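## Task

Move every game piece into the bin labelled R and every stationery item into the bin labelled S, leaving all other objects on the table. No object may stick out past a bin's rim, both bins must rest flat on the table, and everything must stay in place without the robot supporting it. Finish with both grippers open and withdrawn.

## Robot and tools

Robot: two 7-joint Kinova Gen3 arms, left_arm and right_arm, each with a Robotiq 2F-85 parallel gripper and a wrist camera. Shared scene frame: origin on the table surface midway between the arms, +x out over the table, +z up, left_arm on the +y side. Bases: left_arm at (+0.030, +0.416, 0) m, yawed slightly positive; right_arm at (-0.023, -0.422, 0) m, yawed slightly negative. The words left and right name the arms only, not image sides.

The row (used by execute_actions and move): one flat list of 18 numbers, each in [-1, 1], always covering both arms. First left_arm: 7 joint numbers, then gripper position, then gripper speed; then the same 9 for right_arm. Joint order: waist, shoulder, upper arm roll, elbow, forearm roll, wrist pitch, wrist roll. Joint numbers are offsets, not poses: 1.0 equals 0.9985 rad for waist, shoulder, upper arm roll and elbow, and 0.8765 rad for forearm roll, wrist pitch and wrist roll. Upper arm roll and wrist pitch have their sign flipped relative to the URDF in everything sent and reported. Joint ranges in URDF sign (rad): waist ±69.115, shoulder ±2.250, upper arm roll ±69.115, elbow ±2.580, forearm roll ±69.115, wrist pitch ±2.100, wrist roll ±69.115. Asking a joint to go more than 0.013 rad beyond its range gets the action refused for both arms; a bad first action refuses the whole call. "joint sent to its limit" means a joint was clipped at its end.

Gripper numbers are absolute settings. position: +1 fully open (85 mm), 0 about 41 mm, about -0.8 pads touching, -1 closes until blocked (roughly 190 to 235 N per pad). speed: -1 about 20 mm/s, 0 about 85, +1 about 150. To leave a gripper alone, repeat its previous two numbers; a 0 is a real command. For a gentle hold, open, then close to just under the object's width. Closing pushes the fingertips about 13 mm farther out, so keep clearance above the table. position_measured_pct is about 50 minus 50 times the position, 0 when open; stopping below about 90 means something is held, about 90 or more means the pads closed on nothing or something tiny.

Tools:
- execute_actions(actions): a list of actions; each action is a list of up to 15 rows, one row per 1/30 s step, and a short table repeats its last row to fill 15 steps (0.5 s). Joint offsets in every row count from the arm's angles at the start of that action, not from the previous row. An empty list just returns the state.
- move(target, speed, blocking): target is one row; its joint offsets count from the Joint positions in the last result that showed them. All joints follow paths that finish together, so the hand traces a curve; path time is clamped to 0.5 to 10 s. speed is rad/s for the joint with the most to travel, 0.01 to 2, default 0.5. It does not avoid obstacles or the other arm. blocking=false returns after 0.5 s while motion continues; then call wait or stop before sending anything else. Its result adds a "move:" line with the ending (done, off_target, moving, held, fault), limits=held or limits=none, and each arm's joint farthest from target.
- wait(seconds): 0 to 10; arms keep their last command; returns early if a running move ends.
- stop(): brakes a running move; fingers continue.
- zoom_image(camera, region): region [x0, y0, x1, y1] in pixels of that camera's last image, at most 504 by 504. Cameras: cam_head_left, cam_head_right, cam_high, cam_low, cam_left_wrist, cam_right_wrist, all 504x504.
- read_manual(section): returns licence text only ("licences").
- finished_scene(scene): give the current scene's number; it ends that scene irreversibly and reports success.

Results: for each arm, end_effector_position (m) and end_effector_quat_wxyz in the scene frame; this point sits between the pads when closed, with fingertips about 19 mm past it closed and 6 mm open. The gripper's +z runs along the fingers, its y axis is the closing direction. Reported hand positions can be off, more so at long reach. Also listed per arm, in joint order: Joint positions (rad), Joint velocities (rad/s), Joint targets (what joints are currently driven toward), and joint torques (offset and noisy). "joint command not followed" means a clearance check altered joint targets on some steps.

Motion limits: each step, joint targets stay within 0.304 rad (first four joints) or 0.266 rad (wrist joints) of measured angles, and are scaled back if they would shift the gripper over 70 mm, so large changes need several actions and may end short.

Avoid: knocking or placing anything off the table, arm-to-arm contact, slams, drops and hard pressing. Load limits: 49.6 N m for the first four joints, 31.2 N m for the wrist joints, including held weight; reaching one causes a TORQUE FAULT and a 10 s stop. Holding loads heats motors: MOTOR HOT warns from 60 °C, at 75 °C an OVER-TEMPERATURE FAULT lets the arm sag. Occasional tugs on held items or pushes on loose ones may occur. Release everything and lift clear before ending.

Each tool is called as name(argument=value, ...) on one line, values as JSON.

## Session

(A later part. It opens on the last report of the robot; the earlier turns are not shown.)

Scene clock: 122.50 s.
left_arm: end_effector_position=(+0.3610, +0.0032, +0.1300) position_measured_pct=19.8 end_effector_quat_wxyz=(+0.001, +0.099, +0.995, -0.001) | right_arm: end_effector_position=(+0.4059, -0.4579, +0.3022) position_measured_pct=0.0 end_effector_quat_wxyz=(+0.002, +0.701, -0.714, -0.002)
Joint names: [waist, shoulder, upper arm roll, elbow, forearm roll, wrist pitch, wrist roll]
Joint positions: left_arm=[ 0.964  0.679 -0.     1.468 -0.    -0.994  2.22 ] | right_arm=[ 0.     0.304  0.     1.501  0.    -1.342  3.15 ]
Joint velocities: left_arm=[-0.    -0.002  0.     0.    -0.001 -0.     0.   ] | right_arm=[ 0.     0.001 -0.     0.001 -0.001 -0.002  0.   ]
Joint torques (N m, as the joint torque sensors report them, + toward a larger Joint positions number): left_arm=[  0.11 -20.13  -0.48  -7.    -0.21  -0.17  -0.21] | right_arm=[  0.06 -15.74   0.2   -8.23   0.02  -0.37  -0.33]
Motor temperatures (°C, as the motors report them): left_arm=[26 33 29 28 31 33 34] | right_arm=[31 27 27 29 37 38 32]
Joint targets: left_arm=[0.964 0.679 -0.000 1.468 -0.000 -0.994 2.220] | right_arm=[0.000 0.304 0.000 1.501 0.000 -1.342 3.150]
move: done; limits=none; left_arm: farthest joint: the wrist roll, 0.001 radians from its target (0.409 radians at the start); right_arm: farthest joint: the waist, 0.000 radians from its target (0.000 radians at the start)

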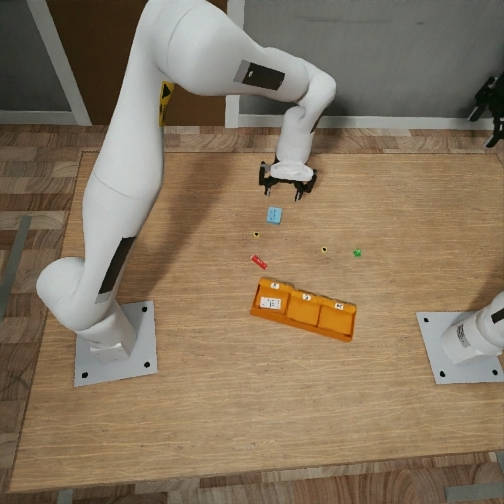

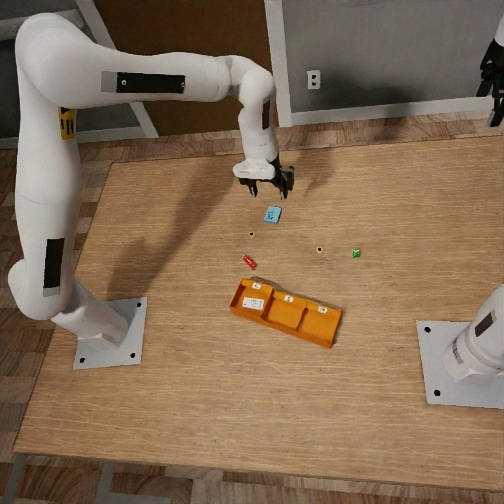

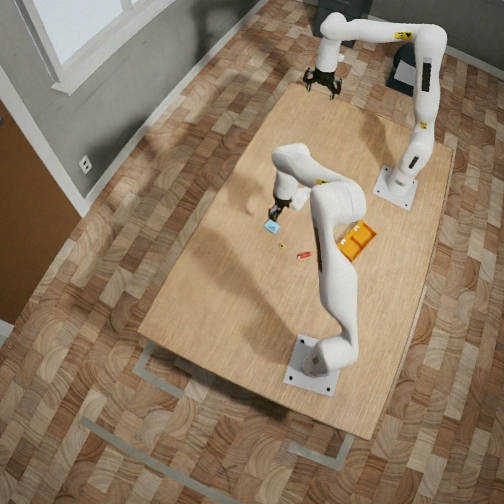

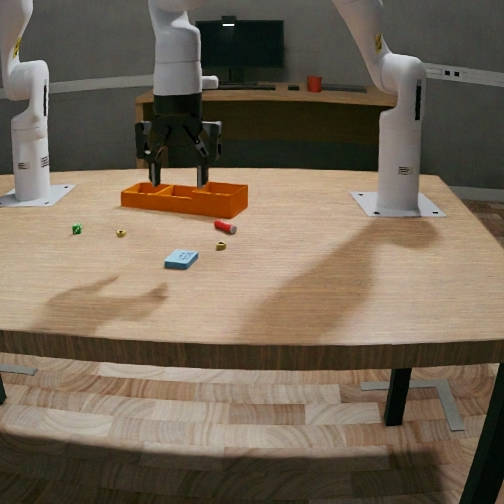

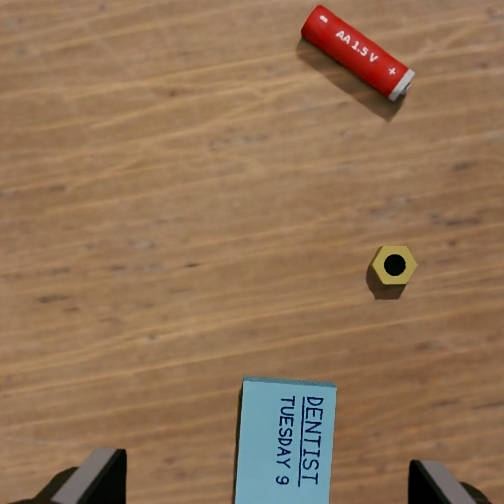

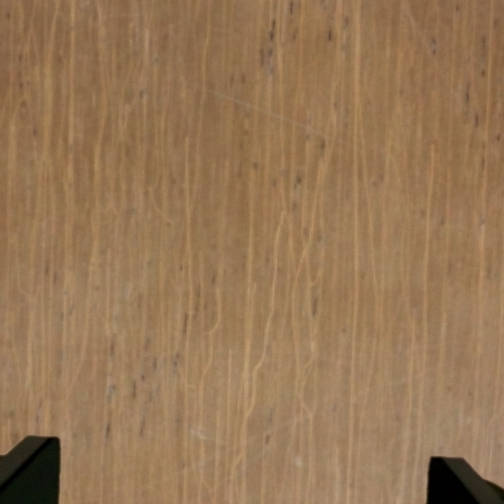

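move(target=[-0.0285,0.171,0,0.063,0,0.266,-0.033,0.6,0,0,0,0,0,0,0,0,1,0], speed=0.4)

move(target=[0,0,0,0,0,0,0,-1,0.5,0,0,0,0,0,0,0,1,0])

Scene clock: 131.30 s.
left_arm: end_effector_position=(+0.3760, +0.0092, +0.0241) position_measured_pct=19.8 end_effector_quat_wxyz=(+0.000, +0.100, +0.995, -0.000) | right_arm: end_effector_position=(+0.4059, -0.4579, +0.3022) position_measured_pct=0.0 end_effector_quat_wxyz=(+0.002, +0.701, -0.714, -0.002)
Joint names: [waist, shoulder, upper arm roll, elbow, forearm roll, wrist pitch, wrist roll]
Joint positions: left_arm=[ 0.936  0.849 -0.     1.531 -0.    -0.761  2.191] | right_arm=[ 0.     0.304  0.     1.501  0.    -1.342  3.15 ]
Joint velocities: left_arm=[-0.001  0.003 -0.001 -0.    -0.     0.001 -0.002] | right_arm=[ 0.     0.001  0.     0.     0.002 -0.001  0.   ]
Joint torques (N m, as the joint torque sensors report them, + toward a larger Joint positions number): left_arm=[  0.25 -21.19  -0.46  -5.69  -0.13  -0.32  -0.28] | right_arm=[  0.07 -15.69   0.23  -8.34   0.06  -0.28  -0.37]
Motor temperatures (°C, as the motors report them): left_arm=[26 33 29 28 31 33 34] | right_arm=[31 27 27 29 37 38 32]
Joint targets: left_arm=[0.935 0.849 -0.000 1.531 -0.000 -0.761 2.191] | right_arm=[0.000 0.304 0.000 1.501 0.000 -1.342 3.150]
move: done; limits=none; left_arm: farthest joint: the shoulder, 0.001 radians from its target (0.171 radians at the start); right_arm: farthest joint: the waist, 0.000 radians from its target (0.000 radians at the start)

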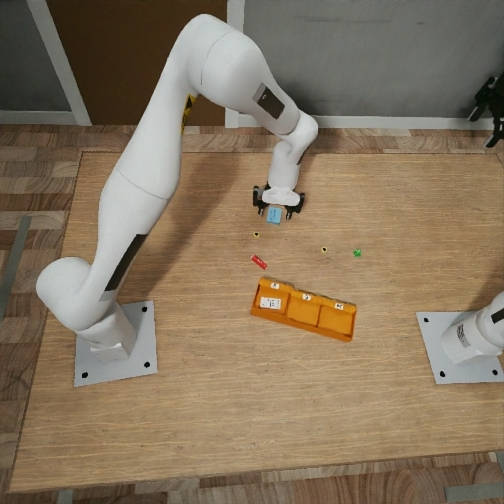

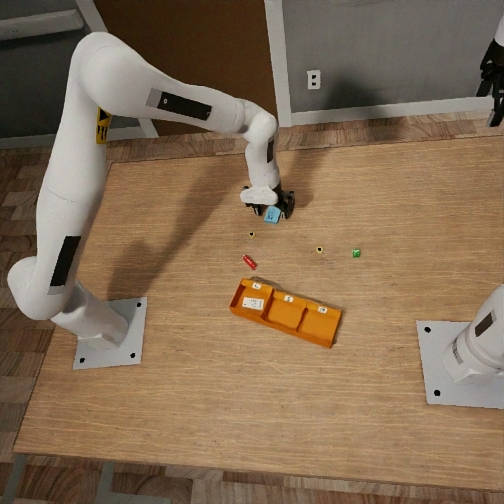

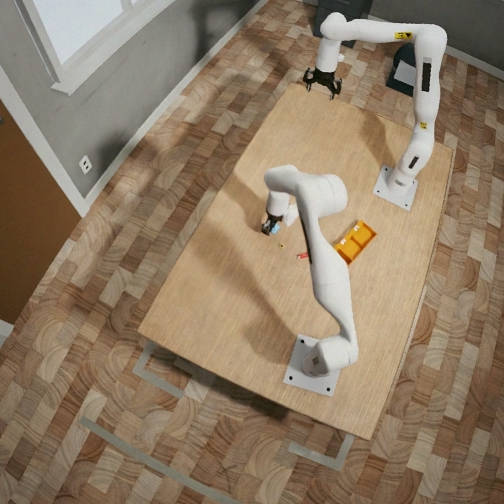

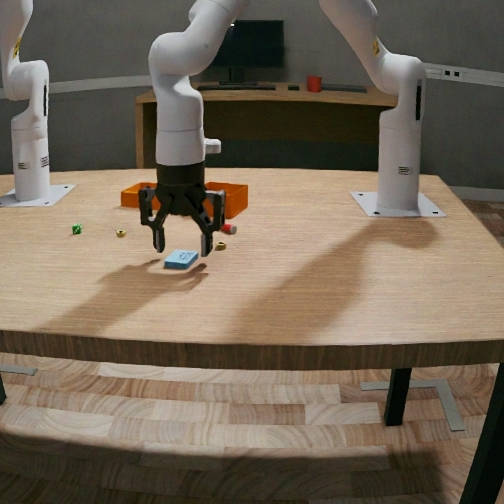

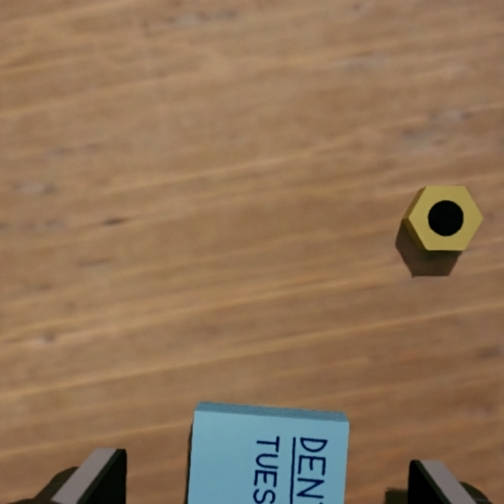

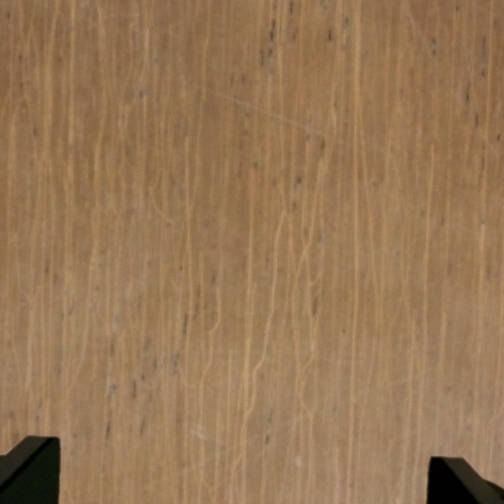

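Scene clock: 131.93 s.
left_arm: end_effector_position=(+0.3763, +0.0088, +0.0253) position_measured_pct=60.7 end_effector_quat_wxyz=(+0.001, +0.100, +0.995, -0.001) | right_arm: end_effector_position=(+0.4059, -0.4579, +0.3022) position_measured_pct=0.0 end_effector_quat_wxyz=(+0.002, +0.701, -0.714, -0.002)
Joint names: [waist, shoulder, upper arm roll, elbow, forearm roll, wrist pitch, wrist roll]
Joint positions: left_arm=[ 0.936  0.847 -0.     1.53  -0.    -0.761  2.191] | right_arm=[ 0.     0.304  0.     1.501  0.    -1.342  3.15 ]
Joint velocities: left_arm=[-0.    -0.002 -0.    -0.     0.001  0.    -0.   ] | right_arm=[ 0.     0.001 -0.     0.001  0.     0.001  0.   ]
Joint torques (N m, as the joint torque sensors report them, + toward a larger Joint positions number): left_arm=[  0.02 -19.79  -0.41  -5.35  -0.21   0.08  -0.24] | right_arm=[  0.17 -15.62   0.25  -8.08  -0.01  -0.26  -0.4 ]
Motor temperatures (°C, as the motors report them): left_arm=[26 33 29 28 31 33 34] | right_arm=[31 27 27 29 37 38 32]
Joint targets: left_arm=[0.936 0.849 -0.000 1.531 -0.000 -0.761 2.191] | right_arm=[0.000 0.304 0.000 1.501 0.000 -1.342 3.150]
move: done; limits=none; left_arm: farthest joint: the shoulder, 0.002 radians from its target (0.000 radians at the start); right_arm: farthest joint: the waist, 0.000 radians from its target (0.000 radians at the start)

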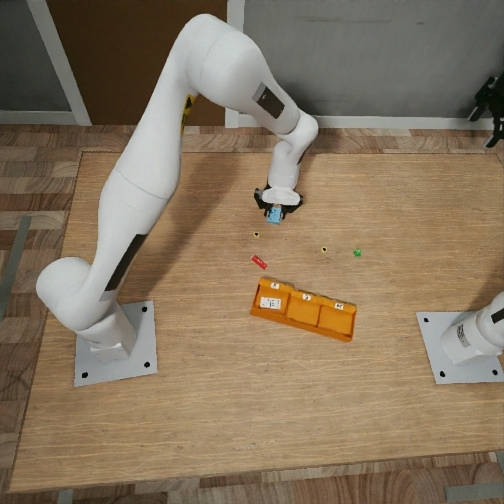

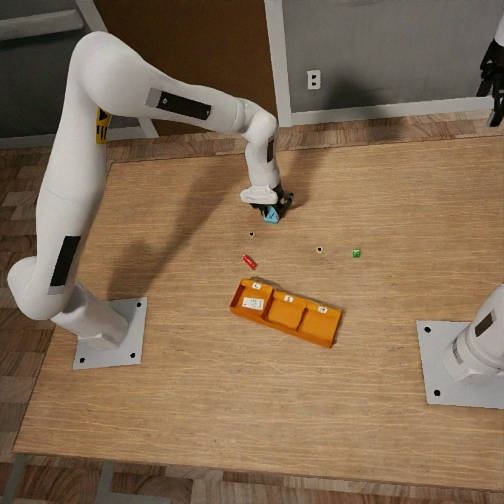

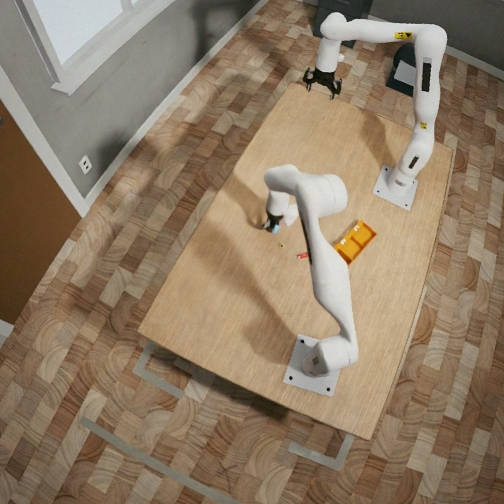

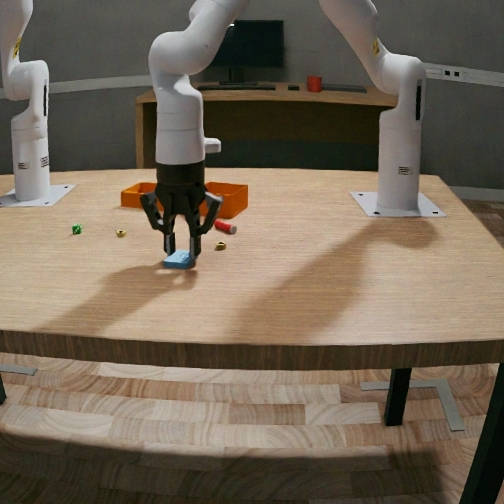

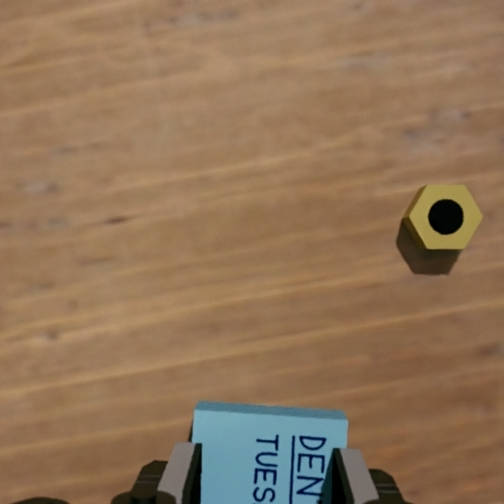

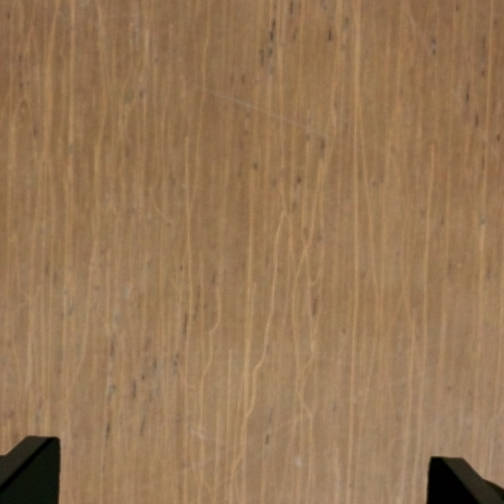

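move(target=[0,-0.168,0,-0.062,0,-0.266,-0.328,-1,0.5,0,0,0,0,0,0,0,1,0], speed=0.7)

move(target=[0.592,-0.154,0,0.302,0,0.168,-1,-1,0.5,0,0,0,0,0,0,0,1,0], speed=0.9)

Scene clock: 140.53 s.
left_arm: end_effector_position=(+0.3721, +0.0133, +0.1293) position_measured_pct=60.7 end_effector_quat_wxyz=(-0.000, +0.241, +0.971, +0.000) | right_arm: end_effector_position=(+0.4059, -0.4579, +0.3022) position_measured_pct=0.0 end_effector_quat_wxyz=(+0.002, +0.701, -0.714, -0.002)
Joint names: [waist, shoulder, upper arm roll, elbow, forearm roll, wrist pitch, wrist roll]
Joint positions: left_arm=[ 0.936  0.68  -0.     1.468 -0.    -0.995  1.904] | right_arm=[ 0.     0.304  0.     1.501  0.    -1.342  3.15 ]
Joint velocities: left_arm=[ 0.    -0.002  0.001 -0.    -0.    -0.     0.002] | right_arm=[ 0.001 -0.002 -0.     0.     0.    -0.    -0.   ]
Joint torques (N m, as the joint torque sensors report them, + toward a larger Joint positions number): left_arm=[  0.09 -19.95  -0.34  -6.94  -0.13  -0.16  -0.23] | right_arm=[  0.17 -15.58   0.14  -8.08  -0.04  -0.23  -0.4 ]
Motor temperatures (°C, as the motors report them): left_arm=[26 33 29 28 31 33 34] | right_arm=[31 27 27 29 37 38 32]
Joint targets: left_arm=[0.936 0.679 -0.000 1.468 -0.000 -0.995 1.904] | right_arm=[0.000 0.304 0.000 1.501 0.000 -1.342 3.150]
move: done; limits=none; left_arm: farthest joint: the waist, 0.000 radians from its target (0.000 radians at the start); right_arm: farthest joint: the waist, 0.000 radians from its target (0.000 radians at the start)

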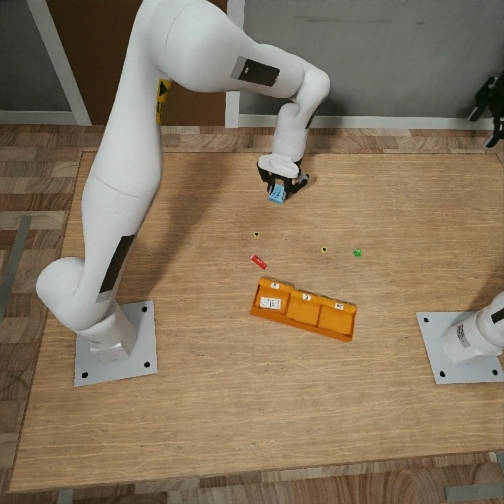

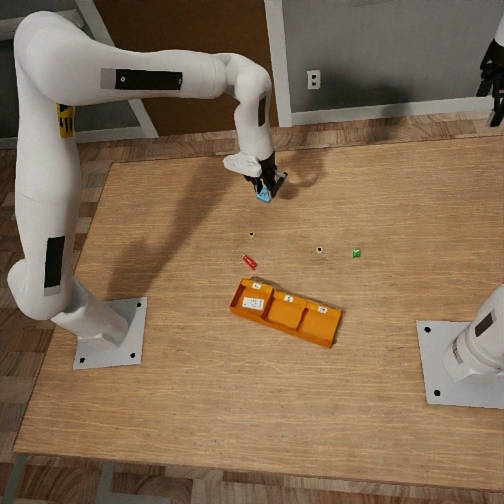

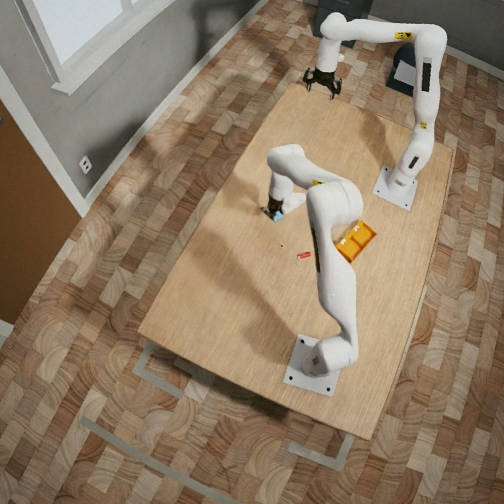

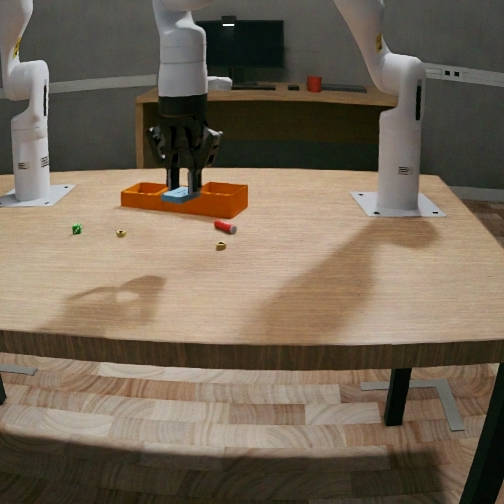

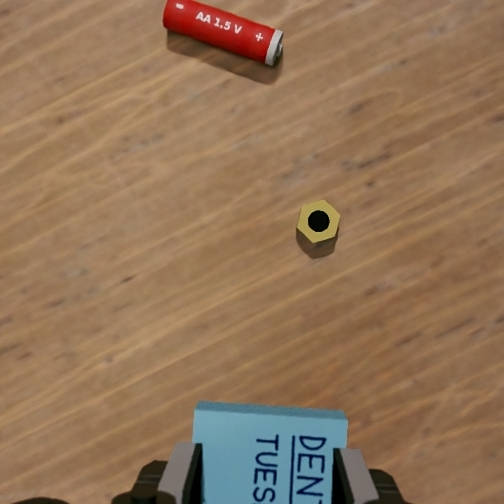

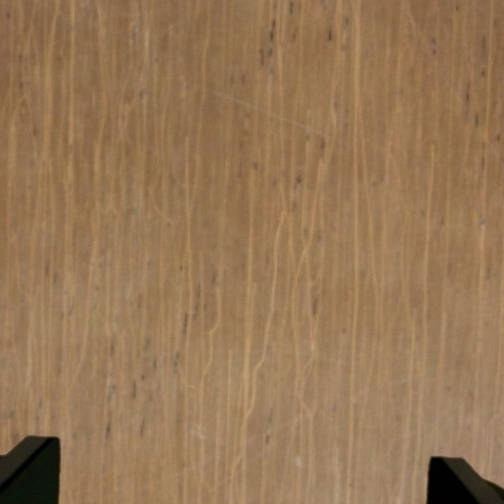

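Scene clock: 142.17 s.
left_arm: end_effector_position=(+0.0769, -0.0284, +0.1290) position_measured_pct=60.7 end_effector_quat_wxyz=(-0.001, +0.829, +0.559, +0.000) | right_arm: end_effector_position=(+0.4059, -0.4579, +0.3022) position_measured_pct=0.0 end_effector_quat_wxyz=(+0.002, +0.701, -0.714, -0.002)
Joint names: [waist, shoulder, upper arm roll, elbow, forearm roll, wrist pitch, wrist roll]
Joint positions: left_arm=[ 1.526  0.526 -0.     1.77  -0.    -0.847  1.027] | right_arm=[ 0.     0.304  0.     1.501  0.    -1.342  3.15 ]
Joint velocities: left_arm=[ 0.002 -0.001  0.     0.    -0.001  0.    -0.001] | right_arm=[-0.     0.001  0.     0.    -0.001  0.    -0.   ]
Joint torques (N m, as the joint torque sensors report them, + toward a larger Joint positions number): left_arm=[  0.25 -17.    -0.33  -6.14  -0.17  -0.22  -0.16] | right_arm=[  0.03 -15.68   0.18  -8.19   0.02  -0.18  -0.35]
Motor temperatures (°C, as the motors report them): left_arm=[26 33 29 28 31 33 34] | right_arm=[31 27 27 29 37 38 32]
Joint targets: left_arm=[1.527 0.526 -0.000 1.770 -0.000 -0.847 1.027] | right_arm=[0.000 0.304 0.000 1.501 0.000 -1.342 3.150]
move: done; limits=none; left_arm: farthest joint: the waist, 0.001 radians from its target (0.592 radians at the start); right_arm: farthest joint: the waist, 0.000 radians from its target (0.000 radians at the start)

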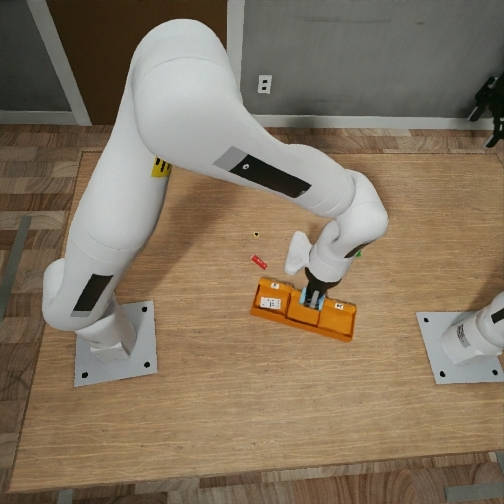

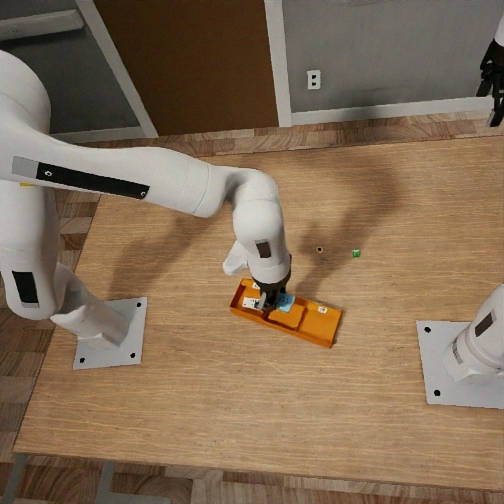

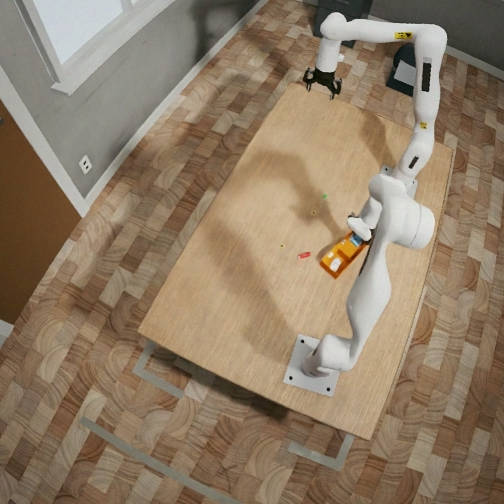

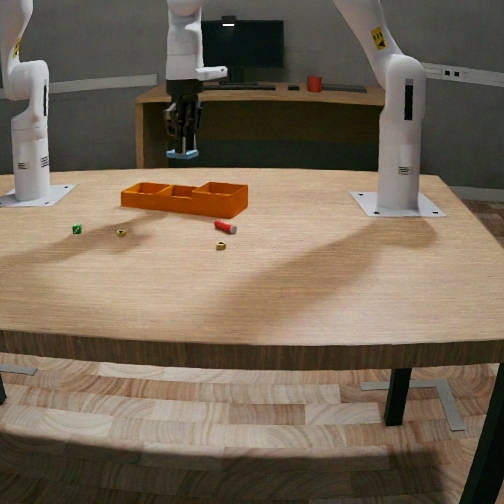

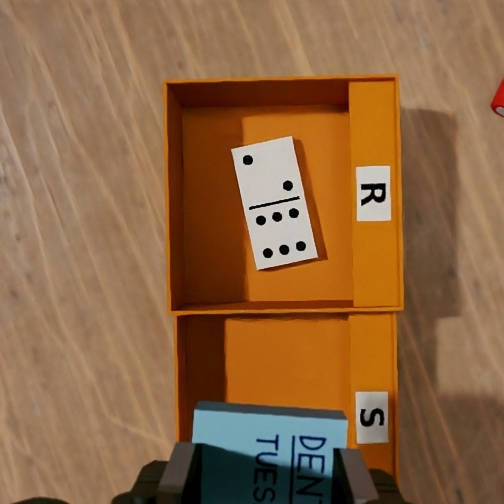

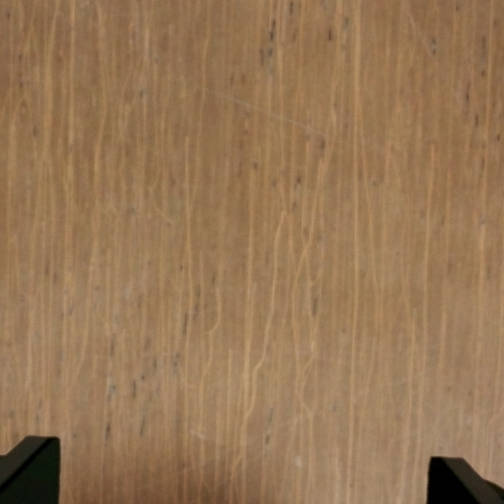

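move(target=[0,0.134,0,0.069,0,0.232,0,-1,0.5,0,0,0,0,0,0,0,1,0], speed=0.3)

Scene clock: 150.07 s.
left_arm: end_effector_position=(+0.0769, -0.0286, +0.0546) position_measured_pct=60.7 end_effector_quat_wxyz=(-0.000, +0.829, +0.559, +0.000) | right_arm: end_effector_position=(+0.4059, -0.4579, +0.3022) position_measured_pct=0.0 end_effector_quat_wxyz=(+0.002, +0.701, -0.714, -0.002)
Joint names: [waist, shoulder, upper arm roll, elbow, forearm roll, wrist pitch, wrist roll]
Joint positions: left_arm=[ 1.526  0.659 -0.     1.839 -0.    -0.644  1.027] | right_arm=[ 0.     0.304  0.     1.501  0.    -1.342  3.15 ]
Joint velocities: left_arm=[-0.     0.004  0.    -0.001  0.    -0.     0.   ] | right_arm=[ 0.     0.001 -0.     0.001 -0.001 -0.     0.   ]
Joint torques (N m, as the joint torque sensors report them, + toward a larger Joint positions number): left_arm=[  0.09 -17.9   -0.26  -4.96  -0.18  -0.3   -0.23] | right_arm=[  0.16 -15.75   0.22  -8.09   0.07  -0.26  -0.4 ]
Motor temperatures (°C, as the motors report them): left_arm=[26 33 29 28 31 33 34] | right_arm=[31 27 27 29 37 38 32]
Joint targets: left_arm=[1.526 0.660 -0.000 1.839 -0.000 -0.644 1.027] | right_arm=[0.000 0.304 0.000 1.501 0.000 -1.342 3.150]
move: done; limits=none; left_arm: farthest joint: the waist, 0.000 radians from its target (0.001 radians at the start); right_arm: farthest joint: the waist, 0.000 radians from its target (0.000 radians at the start)

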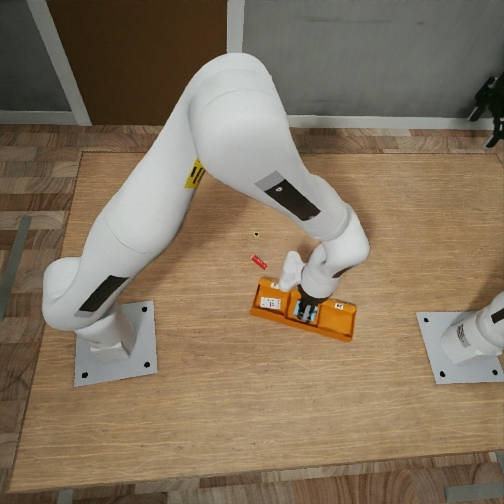

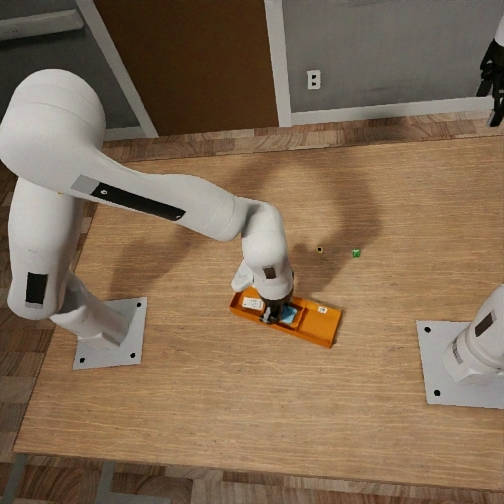

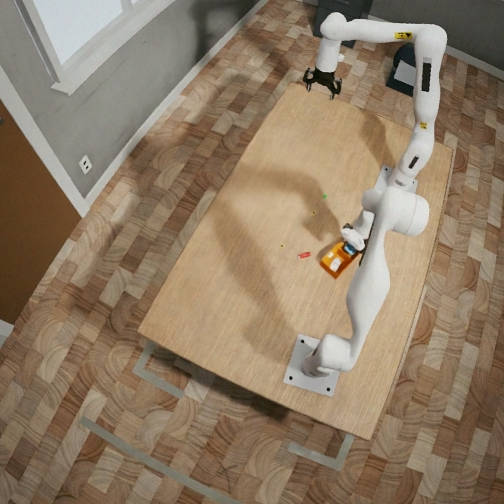

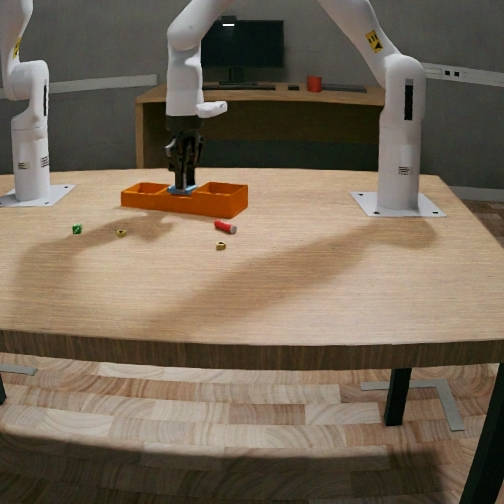

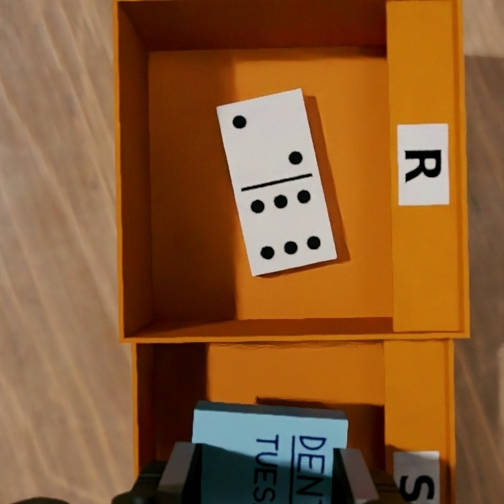

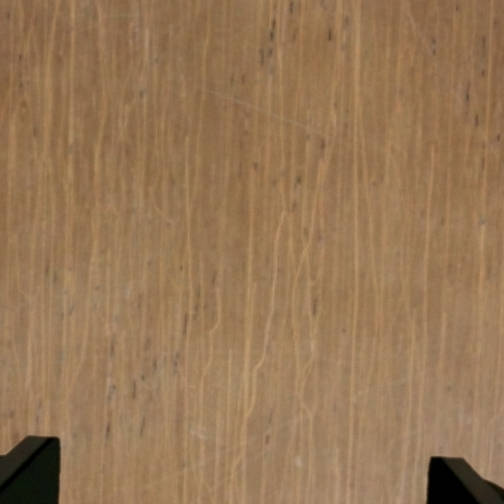

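move(target=[0,0.022,0,0.010,0,0.036,0,-1,0.5,0,0,0,0,0,0,0,1,0], speed=0.1)

move(target=[0,0,0,0,0,0,0,-0.08,0,0,0,0,0,0,0,0,1,0])

move(target=[0,-0.156,0,-0.079,0,-0.268,0,-0.08,0,0,0,0,0,0,0,0,1,0])

Scene clock: 155.73 s.
left_arm: end_effector_position=(+0.0767, -0.0276, +0.0430) position_measured_pct=60.7 end_effector_quat_wxyz=(-0.000, +0.829, +0.559, +0.000) | right_arm: end_effector_position=(+0.4059, -0.4579, +0.3022) position_measured_pct=0.0 end_effector_quat_wxyz=(+0.002, +0.701, -0.714, -0.002)
Joint names: [waist, shoulder, upper arm roll, elbow, forearm roll, wrist pitch, wrist roll]
Joint positions: left_arm=[ 1.526  0.681 -0.     1.849 -0.    -0.612  1.027] | right_arm=[ 0.     0.304  0.     1.501  0.    -1.342  3.15 ]
Joint velocities: left_arm=[-0.001  0.003 -0.    -0.    -0.     0.001  0.   ] | right_arm=[-0.    -0.     0.    -0.001 -0.     0.    -0.   ]
Joint torques (N m, as the joint torque sensors report them, + toward a larger Joint positions number): left_arm=[  0.29 -18.05  -0.26  -4.63  -0.18  -0.28  -0.25] | right_arm=[ -0.07 -15.56   0.21  -8.13   0.04  -0.23  -0.28]
Motor temperatures (°C, as the motors report them): left_arm=[26 34 29 28 31 33 34] | right_arm=[31 27 27 29 37 38 32]
Joint targets: left_arm=[1.526 0.681 -0.000 1.849 -0.000 -0.612 1.027] | right_arm=[0.000 0.304 0.000 1.501 0.000 -1.342 3.150]
move: done; limits=none; left_arm: farthest joint: the waist, 0.000 radians from its target (0.000 radians at the start); right_arm: farthest joint: the waist, 0.000 radians from its target (0.000 radians at the start)

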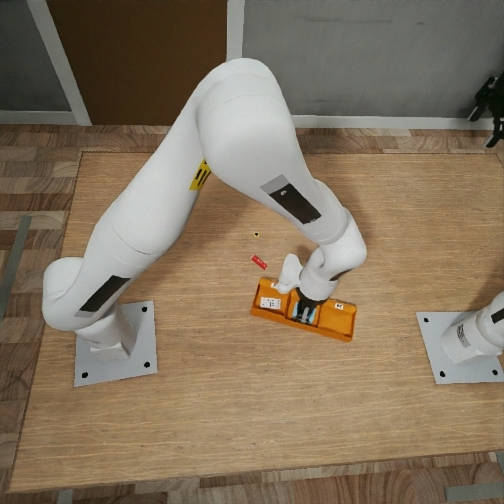

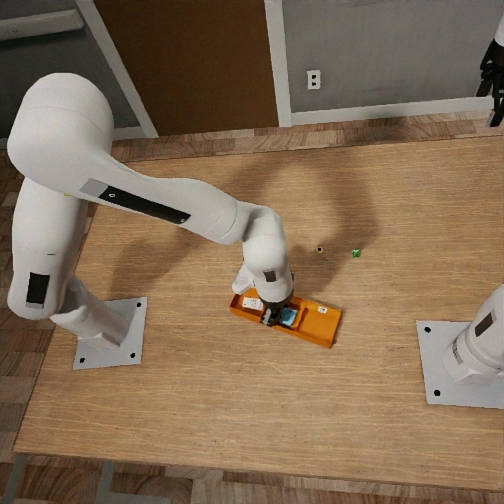

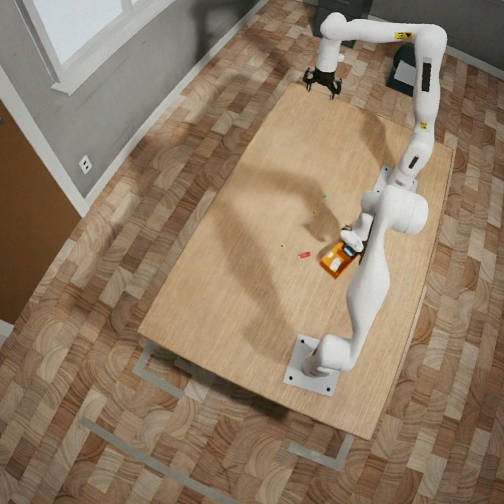

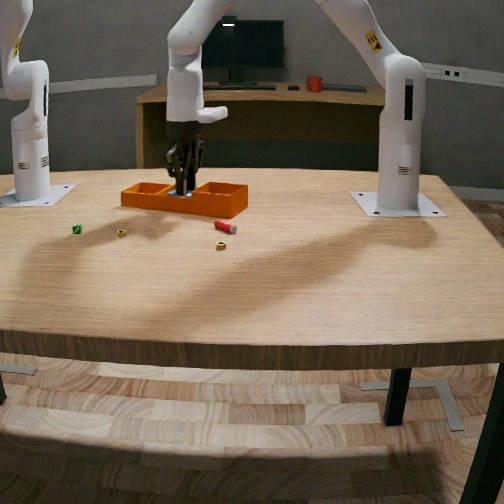

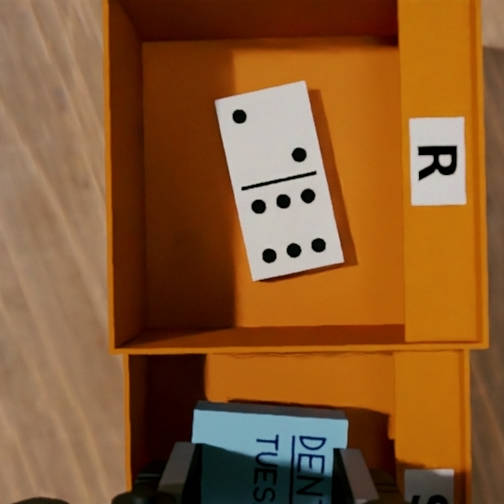

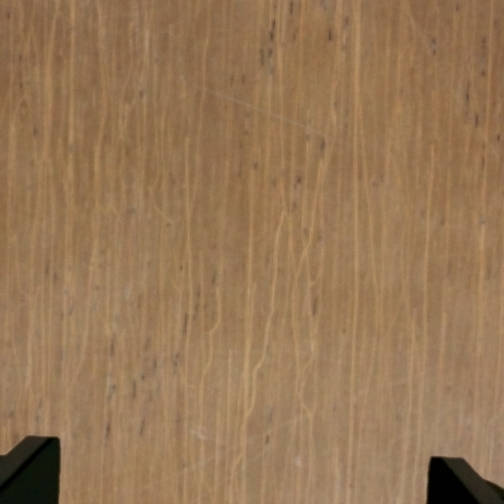

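Scene clock: 156.23 s.
left_arm: end_effector_position=(+0.0767, -0.0276, +0.0430) position_measured_pct=54.0 end_effector_quat_wxyz=(-0.000, +0.829, +0.559, +0.000) | right_arm: end_effector_position=(+0.4059, -0.4579, +0.3022) position_measured_pct=0.0 end_effector_quat_wxyz=(+0.002, +0.701, -0.714, -0.002)
Joint names: [waist, shoulder, upper arm roll, elbow, forearm roll, wrist pitch, wrist roll]
Joint positions: left_arm=[ 1.526  0.681 -0.     1.849 -0.    -0.612  1.027] | right_arm=[ 0.     0.304  0.     1.501  0.    -1.342  3.15 ]
Joint velocities: left_arm=[ 0.    -0.    -0.001 -0.001 -0.001 -0.    -0.002] | right_arm=[ 0.     0.    -0.    -0.     0.001 -0.001 -0.   ]
Joint torques (N m, as the joint torque sensors report them, + toward a larger Joint positions number): left_arm=[  0.22 -18.08  -0.34  -4.61  -0.24  -0.22  -0.26] | right_arm=[  0.1  -15.67   0.24  -8.23  -0.04  -0.3   -0.33]
Motor temperatures (°C, as the motors report them): left_arm=[26 34 29 28 31 33 34] | right_arm=[31 27 27 29 37 38 32]
Joint targets: left_arm=[1.526 0.681 -0.000 1.849 -0.000 -0.612 1.027] | right_arm=[0.000 0.304 0.000 1.501 0.000 -1.342 3.150]
move: done; limits=none; left_arm: farthest joint: the waist, 0.000 radians from its target (0.000 radians at the start); right_arm: farthest joint: the waist, 0.000 radians from its target (0.000 radians at the start)

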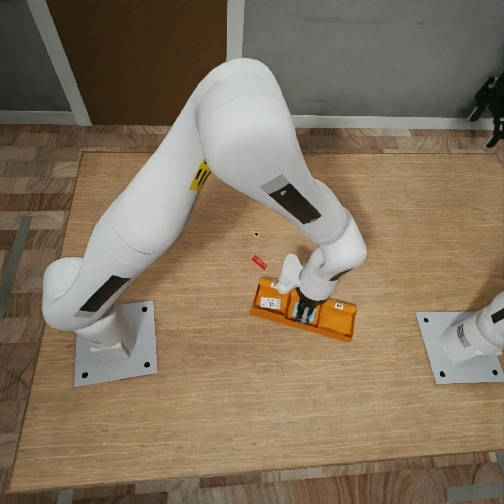

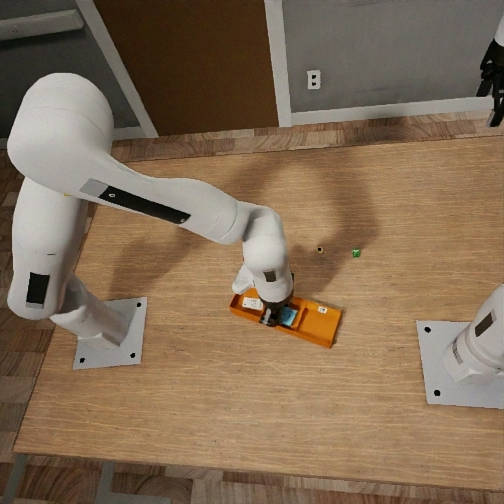

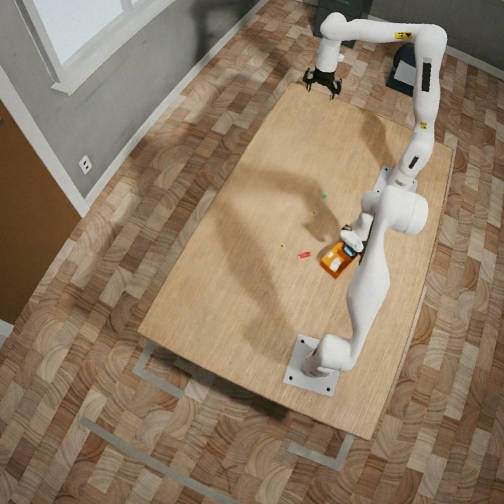

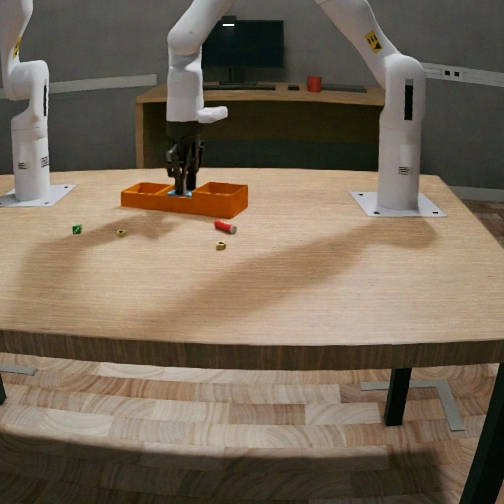

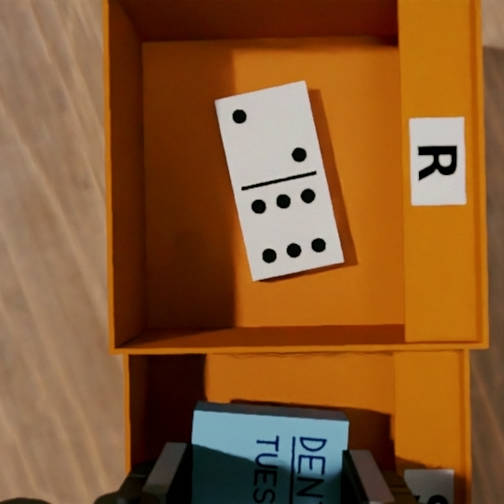

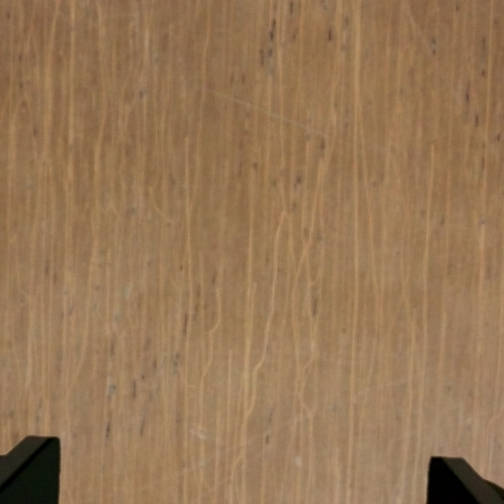

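Scene clock: 157.23 s.
left_arm: end_effector_position=(+0.0769, -0.0285, +0.1291) position_measured_pct=54.0 end_effector_quat_wxyz=(-0.001, +0.829, +0.559, +0.000) | right_arm: end_effector_position=(+0.4059, -0.4579, +0.3022) position_measured_pct=0.0 end_effector_quat_wxyz=(+0.002, +0.701, -0.714, -0.002)
Joint names: [waist, shoulder, upper arm roll, elbow, forearm roll, wrist pitch, wrist roll]
Joint positions: left_arm=[ 1.526  0.526 -0.     1.77  -0.    -0.847  1.027] | right_arm=[ 0.     0.304  0.     1.501  0.    -1.342  3.15 ]
Joint velocities: left_arm=[-0.001 -0.004  0.     0.    -0.001 -0.    -0.002] | right_arm=[-0.    -0.001 -0.    -0.001  0.002  0.001 -0.   ]
Joint torques (N m, as the joint torque sensors report them, + toward a larger Joint positions number): left_arm=[  0.08 -17.11  -0.28  -6.09  -0.15  -0.26  -0.26] | right_arm=[  0.08 -15.74   0.26  -8.07   0.01  -0.24  -0.33]
Motor temperatures (°C, as the motors report them): left_arm=[26 34 29 28 31 33 34] | right_arm=[31 27 27 29 37 38 32]
Joint targets: left_arm=[1.526 0.525 -0.000 1.770 -0.000 -0.847 1.027] | right_arm=[0.000 0.304 0.000 1.501 0.000 -1.342 3.150]
move: done; limits=none; left_arm: farthest joint: the waist, 0.000 radians from its target (0.000 radians at the start); right_arm: farthest joint: the waist, 0.000 radians from its target (0.000 radians at the start)

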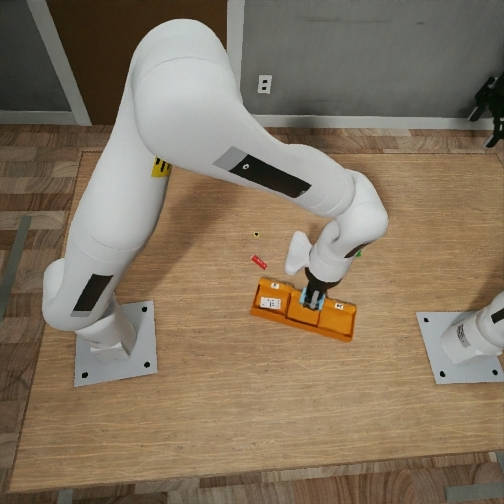

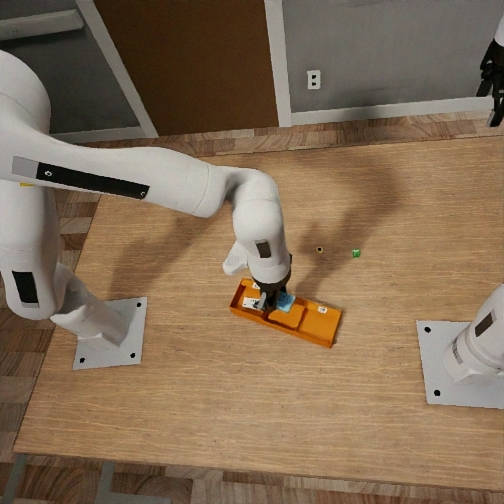

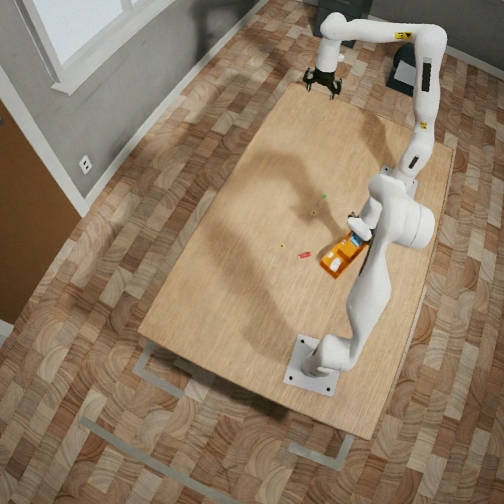

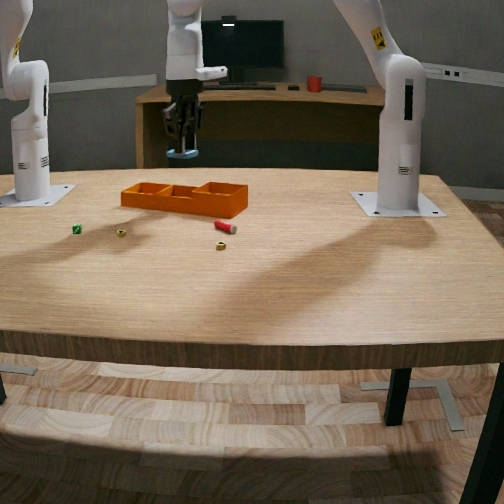

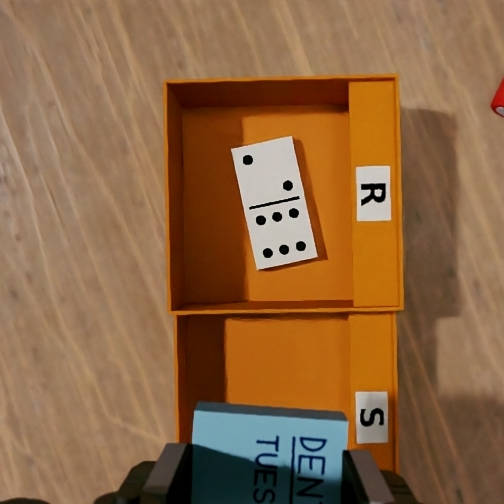

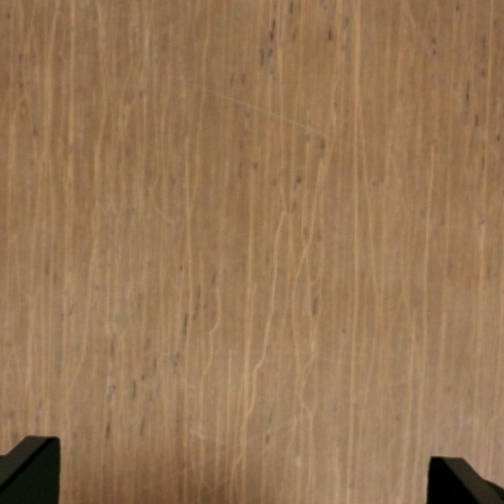

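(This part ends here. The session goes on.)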